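# Lift the top cup off a nested stack

## Task

Remove the uppermost cup from the nested stack and stand it upright directly on the tabletop. The remaining cups must stay nested and upright. The result only counts if everything stays put without the robot holding it, so release the cup and pull the gripper away at the end.

## Robot and tools

Robot: two arms, left_arm and right_arm, mounted on opposite sides of the table. left_arm's base is on the +y side. The names are labels only and do not match left or right in any image. Each arm has six joints (waist, shoulder, elbow, wrist pitch, wrist yaw, wrist roll) plus a parallel gripper. The fingers extend along the gripper's +x axis and close along its y axis. The reported end-effector position is the point between the finger pads, about 3 to 4 cm short of the fingertips.

Frame: one shared scene frame in metres. Origin at the table centre, +z up, tabletop at z = 0.020. Orientations are quaternions written w first (qw, qx, qy, qz). Reported hand positions may be slightly wrong, more so when the arm is stretched out.

Row layout (used by both motion tools): 16 numbers, always for both arms: left_arm x, y, z, qw, qx, qy, qz, opening, then right_arm x, y, z, qw, qx, qy, qz, opening. x, y, z are an absolute target for the gripper point in the scene frame (metres); the quaternion is an absolute target orientation in the same frame. Opening runs from -1 to +1: +1 is fully open (0.088 m); empty fingers touch near -0.80, and values below that change nothing. Closing fully takes at least about 0.5 s.

execute_actions(actions): a list of actions; each action is a list of up to 15 rows, one row per 1/30 s step. If fewer than 15 rows are given, the last row is repeated to fill 15 steps. An empty list just reports state and images. A target more than 0.6 m away from a gripper's current position along any of its own axes gets the action refused for both arms; if the first action is malformed or fails that check, nothing runs. To hold orientation steady, keep resending the same quaternion rather than copying the possibly drifted one from results.

move(target, speed, blocking): target is one 16-number row as above (absolute poses). Each gripper travels in a straight line toward its pose; both finish at the same moment, taking 0.5 to 10 s (cut off at 10 s). Rotation goes the short way. speed is the path's top speed in m/s, 0.002 to 0.5, default 0.25; rotation is capped at twice that in rad/s. Openings are applied at the start. Paths ignore obstacles and the other arm; grippers may lag, drift and overshoot speed, especially with a straight arm. Faster contact hits harder, and targets set deeper past a contact push harder. With blocking=false the call returns after 0.5 s while motion continues; check with wait(0), and no other move or action is accepted until a result shows the move has ended (or use stop). The result adds a move: line with the ending (done, off_target, moving, held, fault) and any limits: paced means the commanded pose was clipped; held means a check blocked some steps, after which the arm may dash faster than speed. Each gripper's distance from its pose is also given.

wait(seconds): 0 to 10 s; arms hold their last command; ends early if a running move finishes. stop(): brakes a running move (needs stopping distance; fingers keep moving). zoom_image(camera, region): camera is cam_high, cam_low, cam_left_wrist or cam_right_wrist; region is [x0, y0, x1, y1] in image pixels from the top-left, at most 504 by 504. show_instructions(): shows the reference images. finished_scene(scene): pass the current scene number to end it; it is final and reports success.

Controller behaviour: every step the commanded pose is clamped to within 70 mm and 16 degrees of the measured pose, then solved by damped IK, favouring position over orientation. Far targets therefore take several actions, and the arm stops at the last clamped pose, so send the remainder next. Hand target lines show what the controller is currently chasing. Friction can leave the gripper short or tilted, and tiny moves may not happen; check pose after each move and correct tilt. A pose unreachable line means the clearance check altered or blocked that arm's command. To keep an arm still, resend its last reported pose and desired opening every call.

Results: a state line per arm with position, quaternion and linear/angular velocities; joint positions (last value is finger opening in metres); joint torques (total drive output, offset and noisy, not a contact sensor); grip_measured on the command scale. To hold something, command an opening well under grip_measured; further under squeezes harder (about 34 N per pad limit; fast closes can overshoot). Readings may be off by about 1 mm. Camera images come in the order cam_high, cam_low, cam_left_wrist, cam_right_wrist, all 504x504; calibration (K, distortion, world-to-camera transform) is provided and may be off slightly.

Joint limits (rad): waist ±3.054, shoulder 0 to 3.142, elbow 0 to 2.356, wrist pitch ±1.571, wrist yaw ±1.571, wrist roll ±3.142. Load limits (N m): waist 18.2, shoulder 22.5, elbow 22.4, wrist pitch 5.92, wrist yaw 5.9, wrist roll 5.54, including held weight. Exceeding one causes a torque fault: the arm halts 10 s and the call's remainder is skipped. Sustained loads heat motors: MOTOR HOT warnings from 50 °C, and at 95 °C an over-temperature hold; if it does not cool, the arm and gripper lose power and go limp.

Avoid: anything leaving the table, dropping or slamming the cup, toppling the remaining stack, hard pushes, and the arms colliding with each other (mounts included). Held objects may occasionally be tugged and loose ones nudged, so grip firmly and recheck before releasing and backing away.

Each tool is called after "Call:" as name(argument=value, ...), one argument or row to a line, values as JSON.

Reference images:

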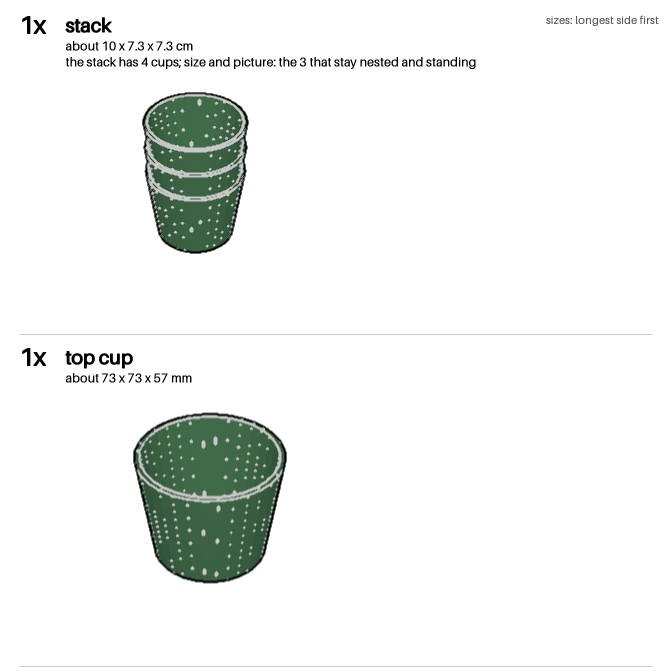

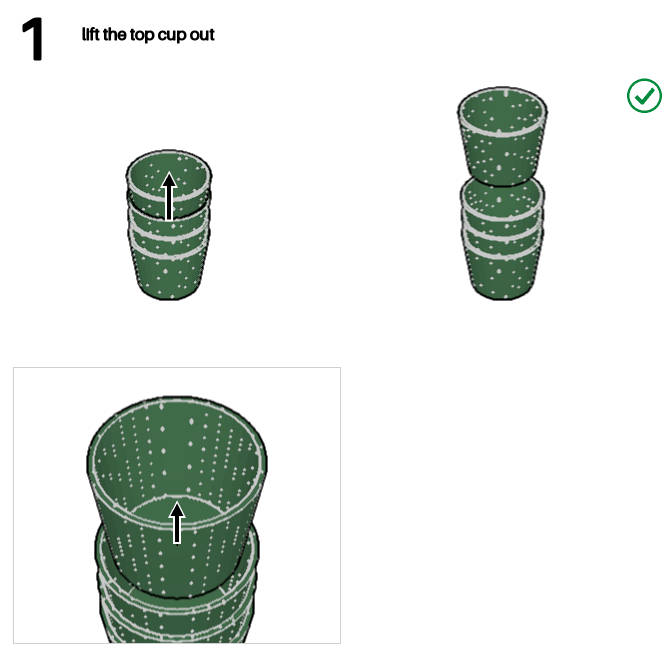

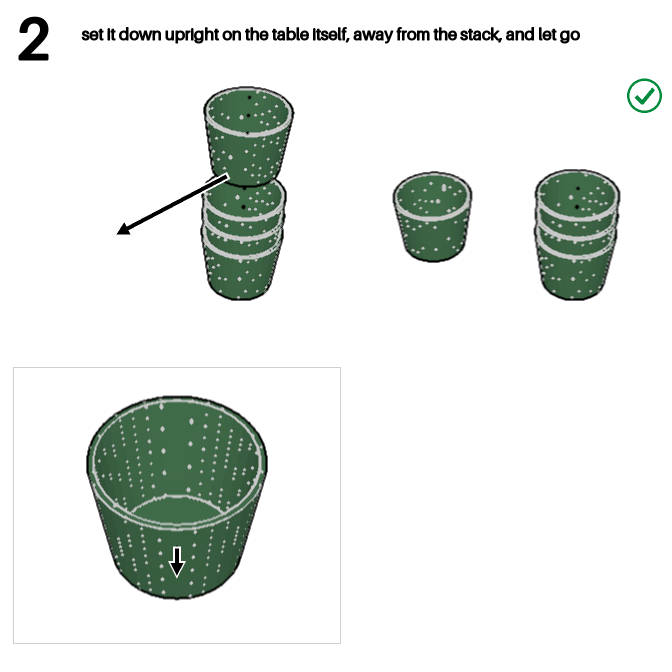

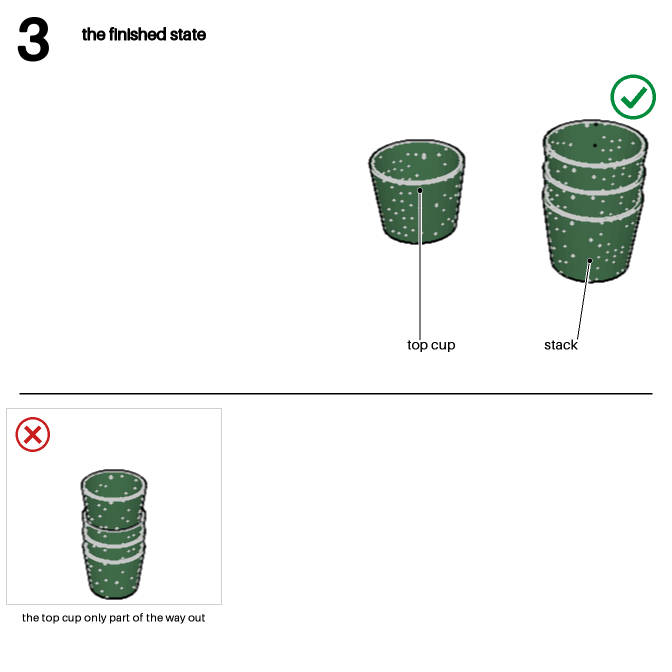

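## Session

Call:
execute_actions(
  actions=[],
)

Scene clock: 0.00 s.
left_arm: end_effector_position=(-0.0032, +0.1604, +0.4155) grip_measured=+0.992 end_effector_quat_wxyz=(+0.601, -0.013, -0.012, -0.799) end_effector_velocity=(-0.002, +0.001, -0.002) end_effector_angular_velocity=(+0.009, +0.005, -0.010) | right_arm: end_effector_position=(+0.0785, -0.1747, +0.3847) grip_measured=+1.000 end_effector_quat_wxyz=(+0.720, +0.014, -0.020, +0.694) end_effector_velocity=(-0.003, -0.000, -0.004) end_effector_angular_velocity=(-0.013, -0.022, +0.018)
Joint positions: left_arm=[-0.006  0.851  0.643  0.242 -0.     0.003  0.088] | right_arm=[ 0.001  0.849  0.653  0.244 -0.008 -0.007  0.088]
Joint velocities: left_arm=[-0.002 -0.002 -0.002 -0.007  0.007 -0.007 -0.   ] | right_arm=[-0.002 -0.002 -0.007 -0.007 -0.022 -0.022  0.   ]
Joint torques (N m, as the arm reports them, + toward a larger angle): no reading
Heat: left arm: hottest elbow 27 °C (+0.0 °C/min); right arm: hottest wrist yaw 25 °C (+0.0 °C/min).
Hand target (left_arm): -0.003, +0.160, +0.416; -0.601, +0.013, +0.012, +0.799
Hand target (right_arm): +0.078, -0.175, +0.385; +0.720, +0.014, -0.020, +0.694

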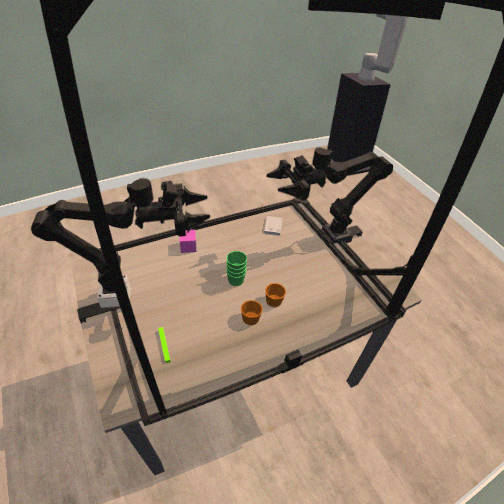

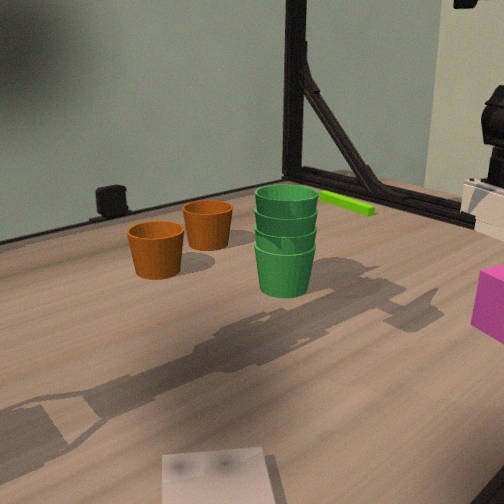

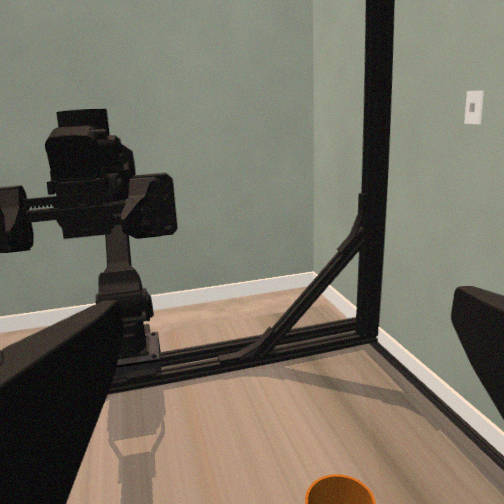

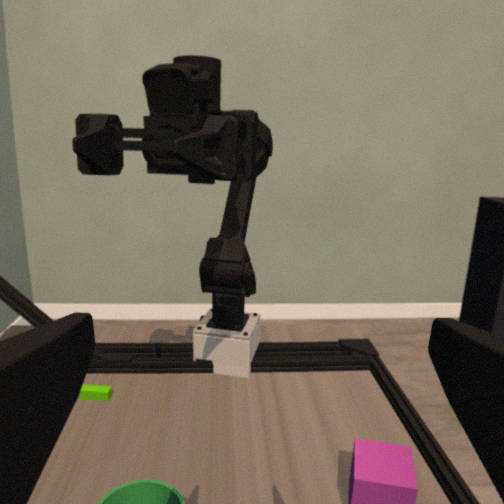

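Call:
move(
  target=[0.05,0.06,0.23,0.579,0.406,0.406,-0.579,0.0,0.0785,-0.1747,0.3847,0.72,0.014,-0.02,0.694,1],
  speed=0.35,
)

Scene clock: 6.70 s.
left_arm: end_effector_position=(+0.0479, +0.0668, +0.2320) grip_measured=+0.000 end_effector_quat_wxyz=(+0.573, +0.406, +0.406, -0.584) end_effector_velocity=(-0.002, +0.002, -0.002) end_effector_angular_velocity=(+0.023, +0.012, +0.016) | right_arm: end_effector_position=(+0.0785, -0.1747, +0.3847) grip_measured=+1.000 end_effector_quat_wxyz=(+0.720, +0.014, -0.020, +0.694) end_effector_velocity=(+0.002, -0.000, -0.002) end_effector_angular_velocity=(-0.008, -0.021, -0.011)
Joint positions: left_arm=[ 0.176  1.776  1.446 -0.895 -0.021 -0.085  0.039] | right_arm=[ 0.001  0.849  0.653  0.244 -0.008 -0.007  0.088]
Joint velocities: left_arm=[-0.002  0.012  0.012 -0.022  0.007 -0.022 -0.   ] | right_arm=[-0.002 -0.002 -0.002 -0.007  0.007 -0.022  0.   ]
Joint torques (N m, as the arm reports them, + toward a larger angle): left_arm=[ 0.29 -6.62  7.64  0.83 -0.29 -0.11] | right_arm=[ 0.02 -1.7   7.54  1.84 -0.03  0.03]
Heat: left arm: hottest elbow 28 °C (+9.0 °C/min); right arm: hottest elbow 26 °C (+9.0 °C/min).
Hand target (left_arm): +0.050, +0.063, +0.232; +0.577, +0.406, +0.407, -0.581
Hand target (right_arm): +0.078, -0.175, +0.385; +0.720, +0.014, -0.020, +0.694
Off the commanded pose (left_arm): 0.007 m, 1 deg.
Off the commanded pose (right_arm): 0.000 m, 0 deg.
move: done
camera_calibration (this result's frames):
cam_left_wrist: T_world_to_cam=[[-0.998612, 0.0522142, -0.00693416, 0.0565947], [0.0521421, 0.998587, 0.0102105, -0.0440085], [0.0074575, 0.00983481, -0.999924, 0.311764], [0, 0, 0, 1]] pos_world=[0.0564858, 0.0379251, 0.312582]

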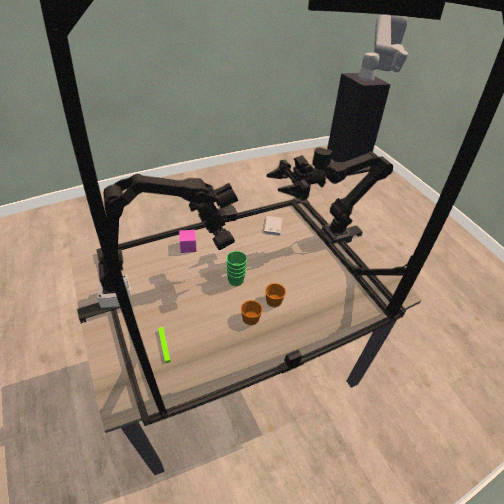

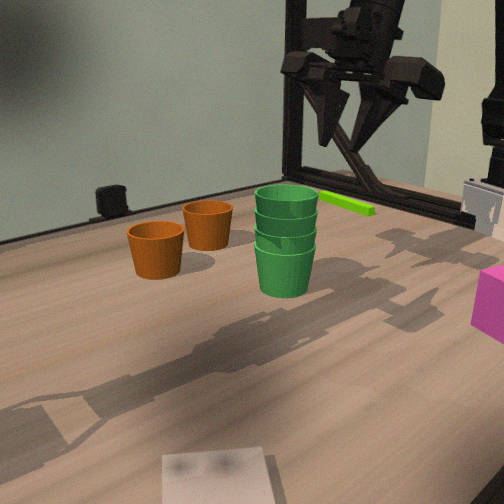

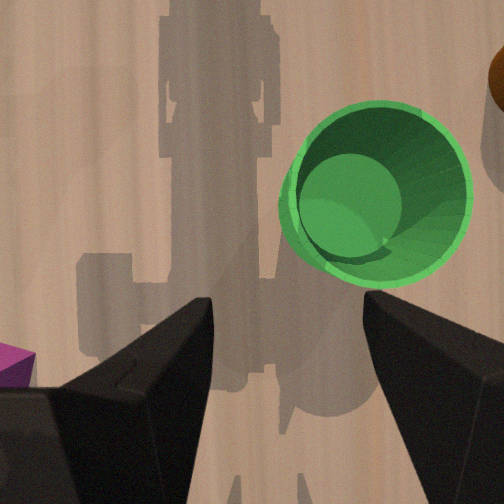

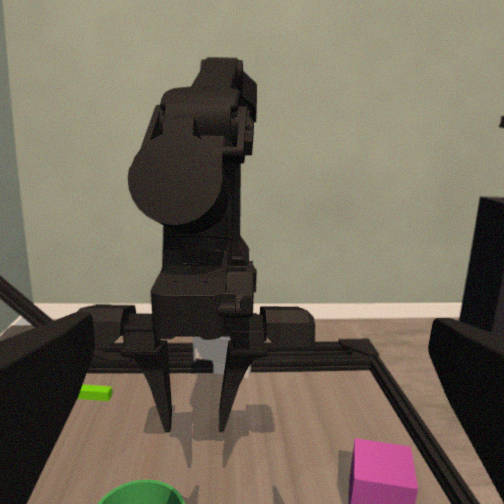

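Call:
move(
  target=[0.043,0.026,0.195,0.545,0.36,0.45,-0.609,-0.2,0.0785,-0.1747,0.3847,0.72,0.014,-0.02,0.694,1],
)

Call:
move(
  target=[0.043,0.026,0.163,0.545,0.36,0.45,-0.609,-0.2,0.0785,-0.1747,0.3847,0.72,0.014,-0.02,0.694,1],
  speed=0.06,
)

Call:
zoom_image(
  camera="cam_low",
  region=[210,120,400,310],
)

Scene clock: 12.13 s.
left_arm: end_effector_position=(+0.0419, +0.0304, +0.1958) grip_measured=-0.200 end_effector_quat_wxyz=(+0.544, +0.363, +0.448, -0.609) end_effector_velocity=(+0.002, +0.005, -0.006) end_effector_angular_velocity=(+0.032, -0.006, +0.012) | right_arm: end_effector_position=(+0.0785, -0.1747, +0.3845) grip_measured=+1.000 end_effector_quat_wxyz=(+0.720, +0.014, -0.020, +0.694) end_effector_velocity=(+0.002, -0.001, -0.001) end_effector_angular_velocity=(+0.003, +0.008, -0.009)
Joint positions: left_arm=[ 0.221  1.929  1.493 -0.78   0.125 -0.097  0.029] | right_arm=[ 0.001  0.849  0.653  0.244 -0.008 -0.007  0.088]
Joint velocities: left_arm=[ 0.002  0.007 -0.002 -0.022 -0.007 -0.007 -0.   ] | right_arm=[-0.002 -0.002 -0.007  0.007  0.007  0.007  0.   ]
Joint torques (N m, as the arm reports them, + toward a larger angle): left_arm=[ 0.27 -7.74  7.6   1.15  0.26 -0.09] | right_arm=[-0.09 -1.72  7.67  1.84  0.02 -0.01]
Heat: left arm: hottest elbow 29 °C (+9.9 °C/min); right arm: hottest elbow 27 °C (+9.9 °C/min).
Hand target (left_arm): +0.043, +0.026, +0.195; +0.545, +0.359, +0.450, -0.609
Hand target (right_arm): +0.078, -0.175, +0.385; +0.720, +0.014, -0.020, +0.694
Off the commanded pose (left_arm): 0.005 m, 0 deg.
Off the commanded pose (right_arm): 0.000 m, 0 deg.
move: done
camera_calibration (this result's frames):
cam_left_wrist: T_world_to_cam=[[-0.989889, 0.0458289, 0.134233, 0.024478], [0.0470529, 0.998875, 0.00595914, -0.00593445], [-0.133809, 0.0122149, -0.990932, 0.280073], [0, 0, 0, 1]] pos_world=[0.061986, 0.0013849, 0.274283]
cam_right_wrist: T_world_to_cam=[[0.995727, -0.083814, 0.0387711, -0.105138], [0.0166315, -0.250218, -0.968047, 0.358873], [0.090837, 0.964555, -0.247755, 0.334121], [0, 0, 0, 1]] pos_world=[0.0683697, -0.241294, 0.434262]

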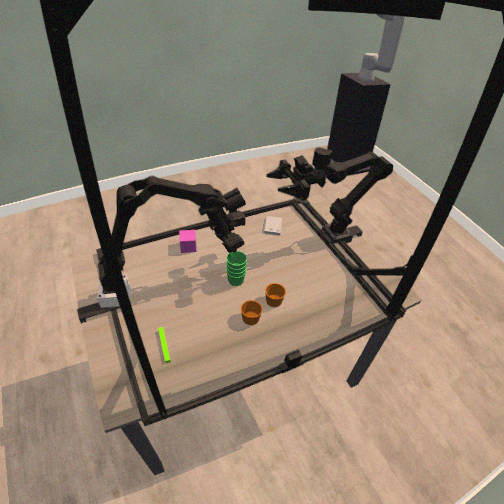

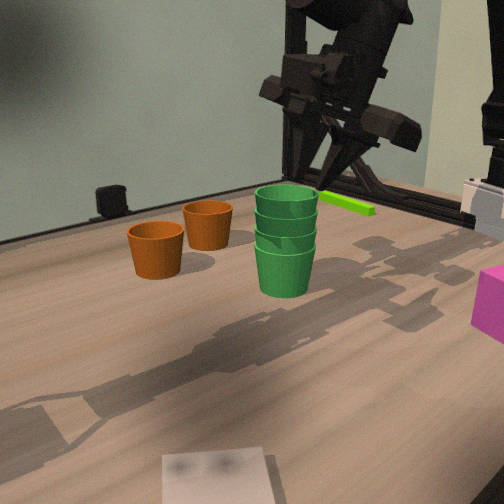

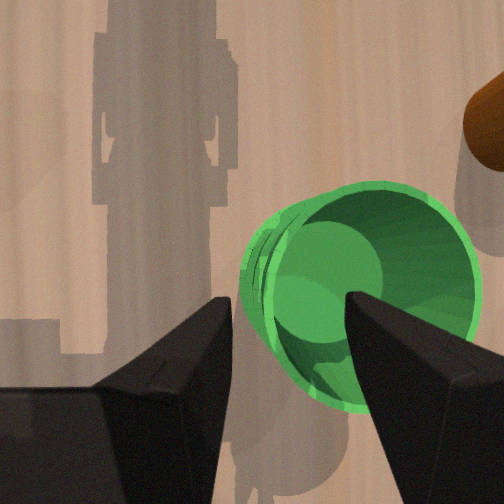

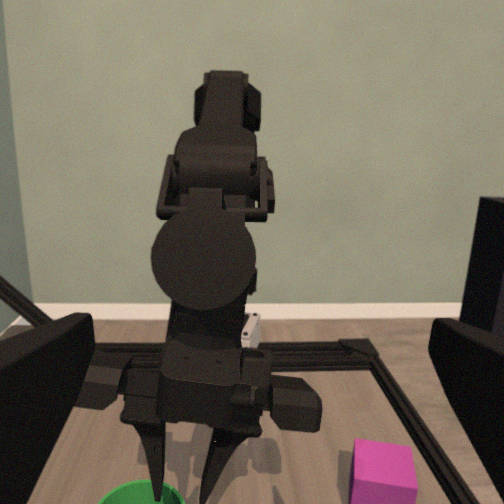

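Scene clock: 13.07 s.
left_arm: end_effector_position=(+0.0419, +0.0243, +0.1705) grip_measured=-0.200 end_effector_quat_wxyz=(+0.548, +0.358, +0.443, -0.613) end_effector_velocity=(+0.002, -0.001, +0.001) end_effector_angular_velocity=(-0.007, -0.004, +0.012) | right_arm: end_effector_position=(+0.0785, -0.1747, +0.3845) grip_measured=+1.000 end_effector_quat_wxyz=(+0.720, +0.014, -0.020, +0.694) end_effector_velocity=(-0.000, -0.000, -0.003) end_effector_angular_velocity=(-0.017, -0.007, +0.005)
Joint positions: left_arm=[ 0.221  1.962  1.429 -0.664  0.125 -0.097  0.029] | right_arm=[ 0.001  0.849  0.653  0.244 -0.008 -0.007  0.088]
Joint velocities: left_arm=[ 0.002 -0.002 -0.002  0.007 -0.007 -0.007 -0.   ] | right_arm=[-0.002 -0.002  0.002 -0.022 -0.007 -0.007  0.   ]
Joint torques (N m, as the arm reports them, + toward a larger angle): left_arm=[ 0.28 -7.9   5.15  1.16  0.25 -0.07] | right_arm=[-0.25 -1.81  7.57  1.86  0.02  0.04]
Heat: left arm: hottest elbow 29 °C (+9.2 °C/min); right arm: hottest elbow 27 °C (+9.2 °C/min).
Hand target (left_arm): +0.043, +0.026, +0.163; +0.545, +0.360, +0.450, -0.609
Hand target (right_arm): +0.078, -0.175, +0.385; +0.720, +0.014, -0.020, +0.694
Off the commanded pose (left_arm): 0.008 m, 1 deg.
Off the commanded pose (right_arm): 0.000 m, 0 deg.
move: done
camera_calibration (this result's frames):
cam_left_wrist: T_world_to_cam=[[-0.989786, 0.0476316, 0.134365, 0.0280885], [0.0462872, 0.998842, -0.0131137, 0.00355299], [-0.134834, -0.00676037, -0.990845, 0.255559], [0, 0, 0, 1]] pos_world=[0.0620954, -0.0031591, 0.249492]
cam_right_wrist: T_world_to_cam=[[0.995727, -0.083814, 0.0387711, -0.105138], [0.0166315, -0.250218, -0.968047, 0.358873], [0.090837, 0.964555, -0.247755, 0.334121], [0, 0, 0, 1]] pos_world=[0.0683697, -0.241294, 0.434262]

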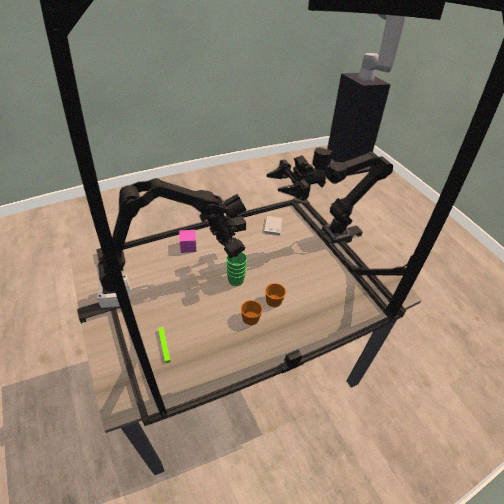

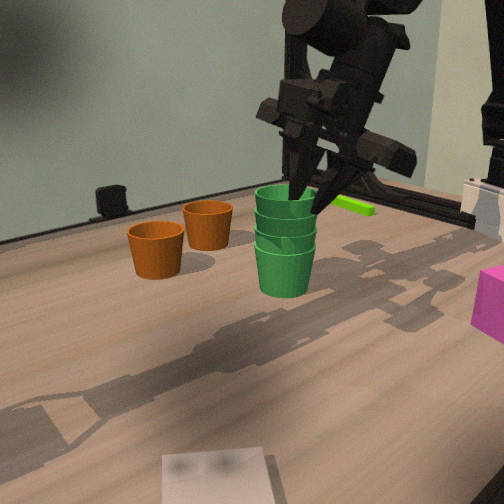

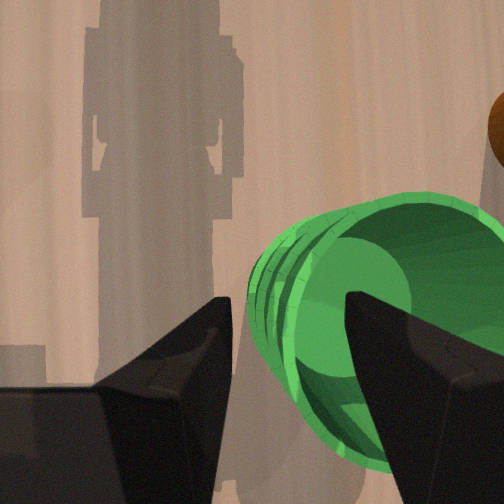

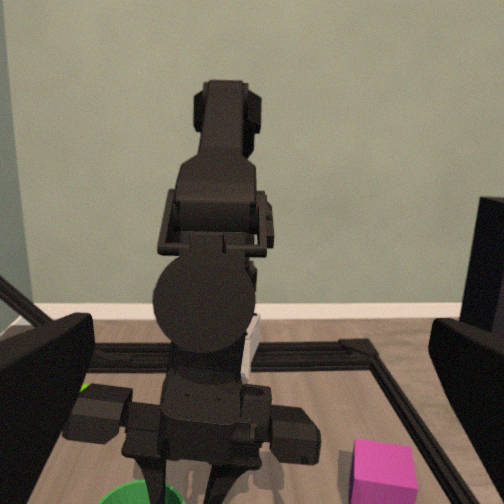

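Region (210, 120, 400, 310) of cam_low's 504x504 image, scaled by 2.653, with more detail than that image has.

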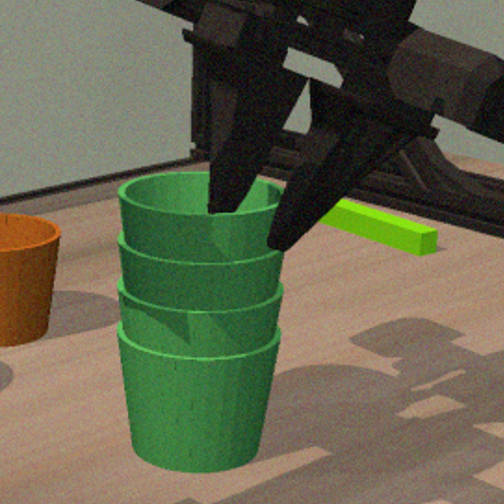

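Call:
move(
  target=[0.039,0.031,0.156,0.545,0.36,0.45,-0.609,-0.5,0.0785,-0.1747,0.3847,0.72,0.014,-0.02,0.694,1],
  speed=0.04,
)

Call:
zoom_image(
  camera="cam_low",
  region=[210,120,400,310],
)

Scene clock: 15.43 s.
left_arm: end_effector_position=(+0.0408, +0.0287, +0.1603) grip_measured=-0.499 end_effector_quat_wxyz=(+0.548, +0.358, +0.446, -0.611) end_effector_velocity=(+0.000, +0.003, -0.002) end_effector_angular_velocity=(+0.013, -0.005, +0.007) | right_arm: end_effector_position=(+0.0785, -0.1747, +0.3845) grip_measured=+1.000 end_effector_quat_wxyz=(+0.720, +0.014, -0.020, +0.694) end_effector_velocity=(-0.003, +0.001, -0.003) end_effector_angular_velocity=(-0.013, -0.008, +0.019)
Joint positions: left_arm=[ 0.218  1.963  1.389 -0.629  0.125 -0.106  0.015] | right_arm=[ 0.001  0.849  0.653  0.244 -0.008 -0.007  0.088]
Joint velocities: left_arm=[-0.002 -0.002 -0.007 -0.007 -0.007 -0.007 -0.   ] | right_arm=[-0.002  0.002 -0.002 -0.007 -0.022 -0.007  0.   ]
Joint torques (N m, as the arm reports them, + toward a larger angle): left_arm=[-0.33 -8.82  4.92  1.13  0.1  -0.1 ] | right_arm=[ 0.04 -1.8   7.59  1.84  0.03 -0.01]
Heat: left arm: hottest elbow 29 °C (+7.8 °C/min); right arm: hottest elbow 27 °C (+7.8 °C/min).
Hand target (left_arm): +0.039, +0.031, +0.156; +0.545, +0.360, +0.450, -0.609
Hand target (right_arm): +0.078, -0.175, +0.385; +0.720, +0.014, -0.020, +0.694
Off the commanded pose (left_arm): 0.005 m, 1 deg.
Off the commanded pose (right_arm): 0.000 m, 0 deg.
move: done
camera_calibration (this result's frames):
cam_left_wrist: T_world_to_cam=[[-0.989632, 0.0413169, 0.137558, 0.0278228], [0.0408502, 0.999146, -0.00621534, -0.0017458], [-0.137697, -0.00053162, -0.990474, 0.24522], [0, 0, 0, 1]] pos_world=[0.0613717, 0.000725118, 0.239046]
cam_right_wrist: T_world_to_cam=[[0.995727, -0.083814, 0.0387711, -0.105138], [0.0166315, -0.250218, -0.968047, 0.358873], [0.090837, 0.964555, -0.247755, 0.334121], [0, 0, 0, 1]] pos_world=[0.0683697, -0.241294, 0.434262]

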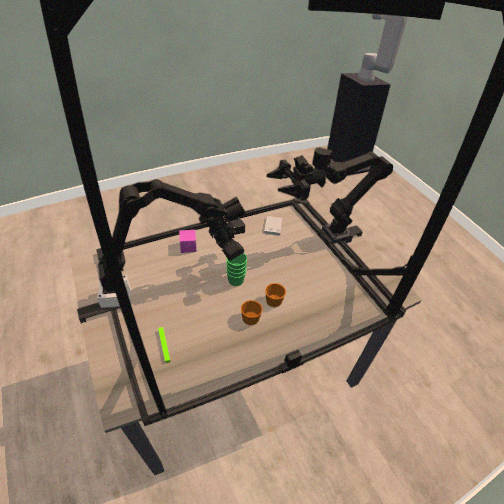

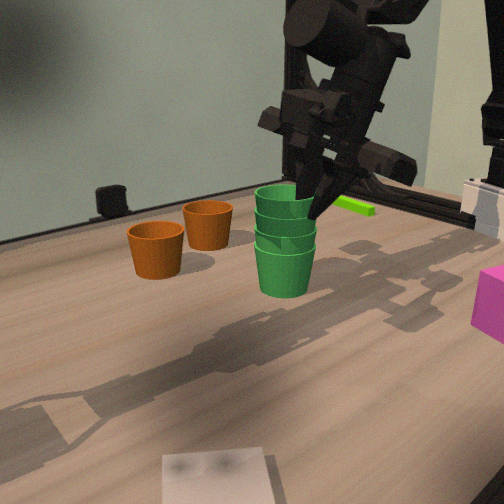

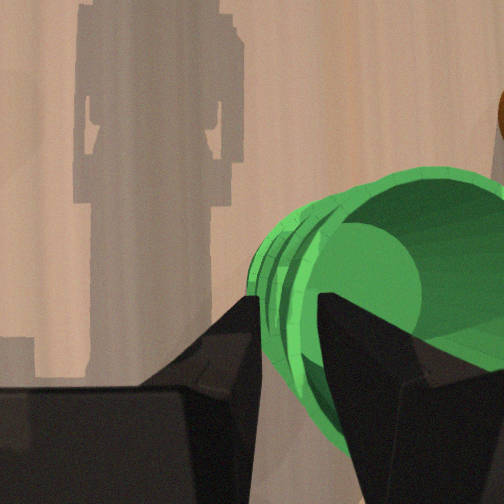

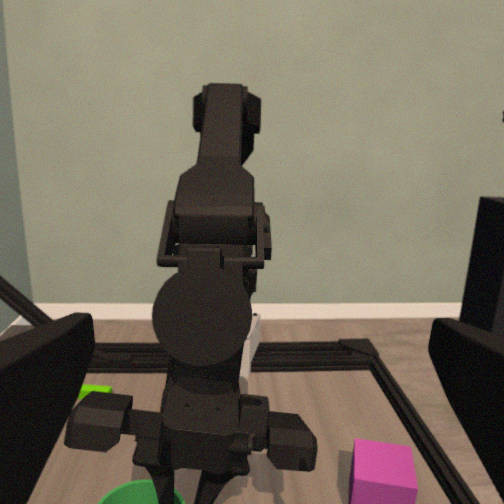

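Region (210, 120, 400, 310) of cam_low's 504x504 image, scaled by 2.653, with more detail than that image has.

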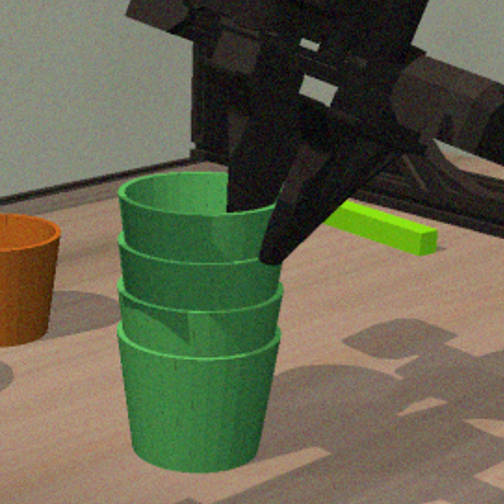

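Borderline with the second rim; raise slightly, then close.

Call:
execute_actions(
  actions=[
    [[0.039,0.028,0.167,0.545,0.36,0.45,-0.609,-0.5,0.0785,-0.1747,0.3847,0.72,0.014,-0.02,0.694,1]],
    [[0.039,0.028,0.167,0.545,0.36,0.45,-0.609,-1,0.0785,-0.1747,0.3847,0.72,0.014,-0.02,0.694,1]],
  ],
)

Call:
move(
  target=[0.039,0.028,0.18,0.545,0.36,0.45,-0.609,-1,0.0785,-0.1747,0.3847,0.72,0.014,-0.02,0.694,1],
  speed=0.03,
)

Call:
zoom_image(
  camera="cam_low",
  region=[210,120,400,310],
)

Scene clock: 19.57 s.
left_arm: end_effector_position=(+0.0403, +0.0316, +0.1632) grip_measured=-0.721 end_effector_quat_wxyz=(+0.543, +0.363, +0.454, -0.606) end_effector_velocity=(+0.000, +0.005, -0.002) end_effector_angular_velocity=(+0.023, -0.006, +0.007) | right_arm: end_effector_position=(+0.0785, -0.1747, +0.3845) grip_measured=+1.000 end_effector_quat_wxyz=(+0.720, +0.014, -0.020, +0.694) end_effector_velocity=(+0.002, +0.001, -0.007) end_effector_angular_velocity=(-0.027, -0.006, -0.010)
Joint positions: left_arm=[ 0.218  1.963  1.409 -0.671  0.127 -0.108  0.004] | right_arm=[ 0.001  0.849  0.653  0.244 -0.008 -0.007  0.088]
Joint velocities: left_arm=[-0.002 -0.002 -0.002 -0.022 -0.007 -0.007 -0.   ] | right_arm=[-0.002  0.002 -0.002 -0.022  0.007 -0.007  0.   ]
Joint torques (N m, as the arm reports them, + toward a larger angle): left_arm=[-0.28 -9.11  7.29  0.96  0.01 -0.03] | right_arm=[-0.07 -1.74  7.75  1.83  0.01  0.  ]
Heat: left arm: hottest elbow 29 °C (+6.1 °C/min); right arm: hottest elbow 28 °C (+9.2 °C/min).
Hand target (left_arm): +0.039, +0.028, +0.167; +0.545, +0.360, +0.450, -0.609
Hand target (right_arm): +0.078, -0.175, +0.385; +0.720, +0.014, -0.020, +0.694
Off the commanded pose (left_arm): 0.005 m, 1 deg.
Off the commanded pose (right_arm): 0.000 m, 0 deg.
camera_calibration (this result's frames):
cam_left_wrist: T_world_to_cam=[[-0.989429, 0.0379887, 0.139956, 0.0264952], [0.0406482, 0.999042, 0.016192, -0.0082595], [-0.139207, 0.0217098, -0.990025, 0.247385], [0, 0, 0, 1]] pos_world=[0.0609886, 0.0018744, 0.241343]
cam_right_wrist: T_world_to_cam=[[0.995727, -0.083814, 0.0387711, -0.105138], [0.0166315, -0.250218, -0.968047, 0.358873], [0.090837, 0.964555, -0.247755, 0.334121], [0, 0, 0, 1]] pos_world=[0.0683697, -0.241294, 0.434262]

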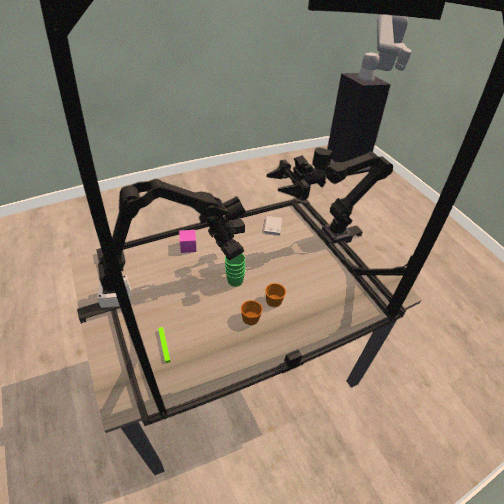

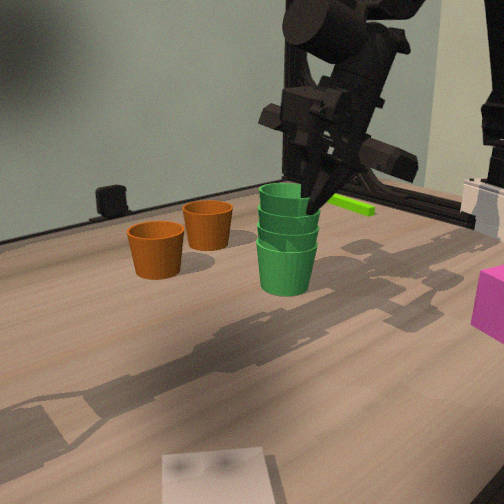

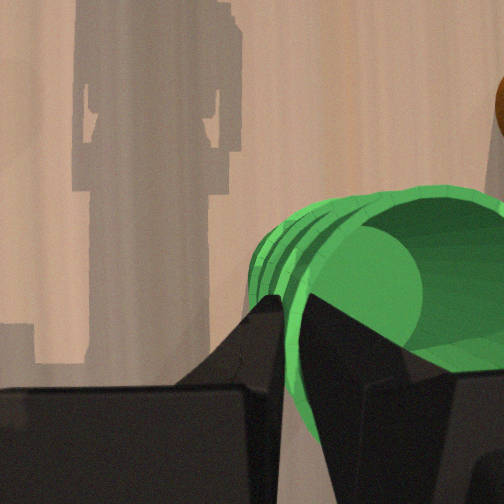

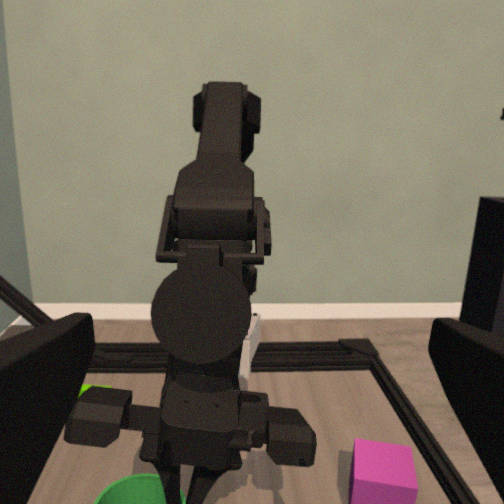

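Scene clock: 20.43 s.
left_arm: end_effector_position=(+0.0404, +0.0325, +0.1695) grip_measured=-0.721 end_effector_quat_wxyz=(+0.541, +0.368, +0.458, -0.602) end_effector_velocity=(+0.000, +0.002, +0.001) end_effector_angular_velocity=(+0.012, -0.019, +0.007) | right_arm: end_effector_position=(+0.0785, -0.1746, +0.3844) grip_measured=+1.000 end_effector_quat_wxyz=(+0.720, +0.014, -0.020, +0.694) end_effector_velocity=(-0.000, +0.000, +0.002) end_effector_angular_velocity=(+0.008, +0.007, +0.005)
Joint positions: left_arm=[ 0.218  1.963  1.44  -0.717  0.127 -0.108  0.004] | right_arm=[ 0.001  0.849  0.653  0.244 -0.008 -0.007  0.088]
Joint velocities: left_arm=[-0.007 -0.002  0.007 -0.022 -0.022 -0.007 -0.   ] | right_arm=[-0.002  0.002  0.002  0.007 -0.007  0.007  0.   ]
Joint torques (N m, as the arm reports them, + toward a larger angle): left_arm=[ -0.26 -10.7    7.5    0.85   0.02  -0.03] | right_arm=[ 0.03 -1.79  7.78  1.85  0.01 -0.02]
Heat: left arm: hottest elbow 29 °C (+5.9 °C/min); right arm: hottest elbow 28 °C (+8.8 °C/min).
Hand target (left_arm): +0.039, +0.028, +0.180; +0.545, +0.360, +0.450, -0.609
Hand target (right_arm): +0.079, -0.175, +0.385; +0.720, +0.014, -0.020, +0.694
Off the commanded pose (left_arm): 0.012 m, 2 deg.
Off the commanded pose (right_arm): 0.000 m, 0 deg.
move: off_target (left_arm)
camera_calibration (this result's frames):
cam_left_wrist: T_world_to_cam=[[-0.989555, 0.0358058, 0.139641, 0.0257704], [0.0406266, 0.998667, 0.0318256, -0.0119346], [-0.138316, 0.0371663, -0.989691, 0.252945], [0, 0, 0, 1]] pos_world=[0.0609724, 0.00159493, 0.247119]
cam_right_wrist: T_world_to_cam=[[0.995728, -0.0837992, 0.038786, -0.105134], [0.0166149, -0.250587, -0.967951, 0.358685], [0.0908328, 0.96446, -0.248124, 0.334138], [0, 0, 0, 1]] pos_world=[0.0683743, -0.241191, 0.434175]

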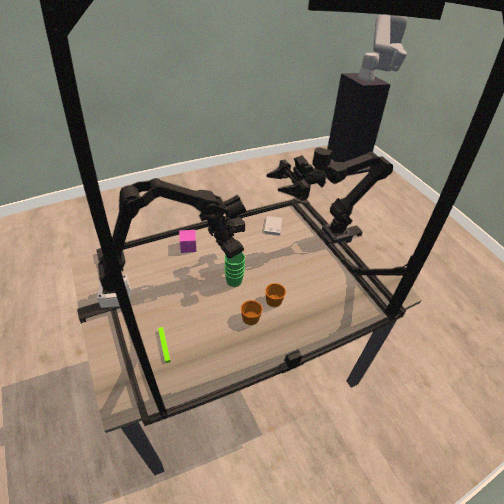

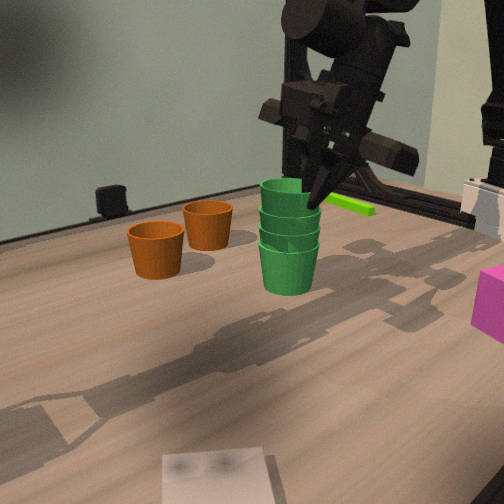

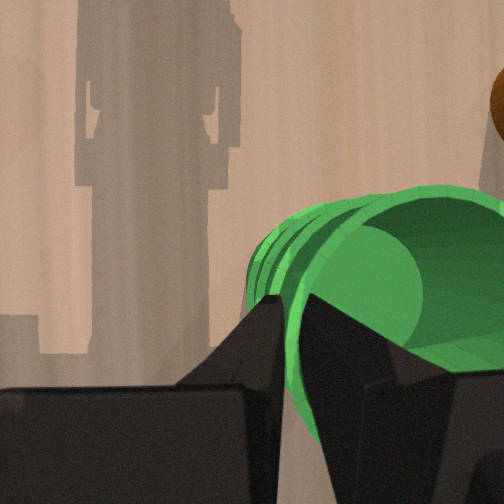

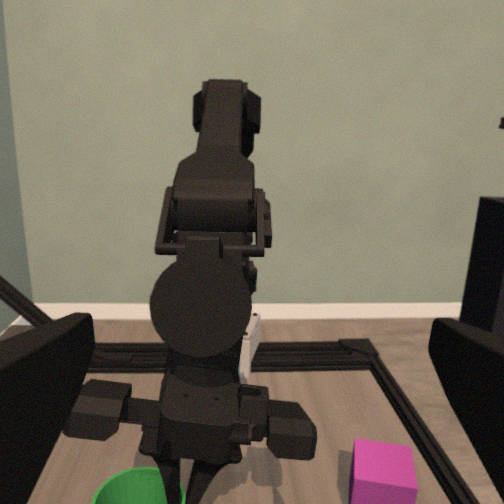

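Region (210, 120, 400, 310) of cam_low's 504x504 image, scaled by 2.653, with more detail than that image has.

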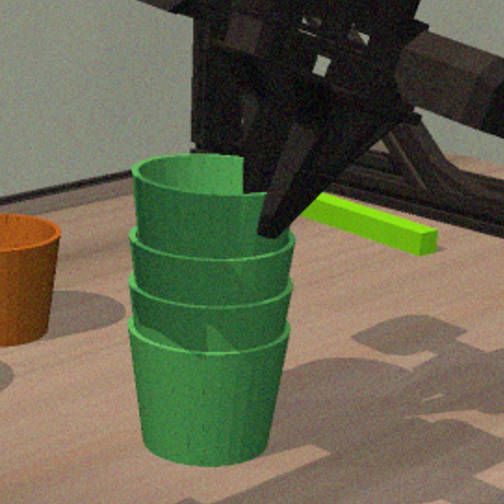

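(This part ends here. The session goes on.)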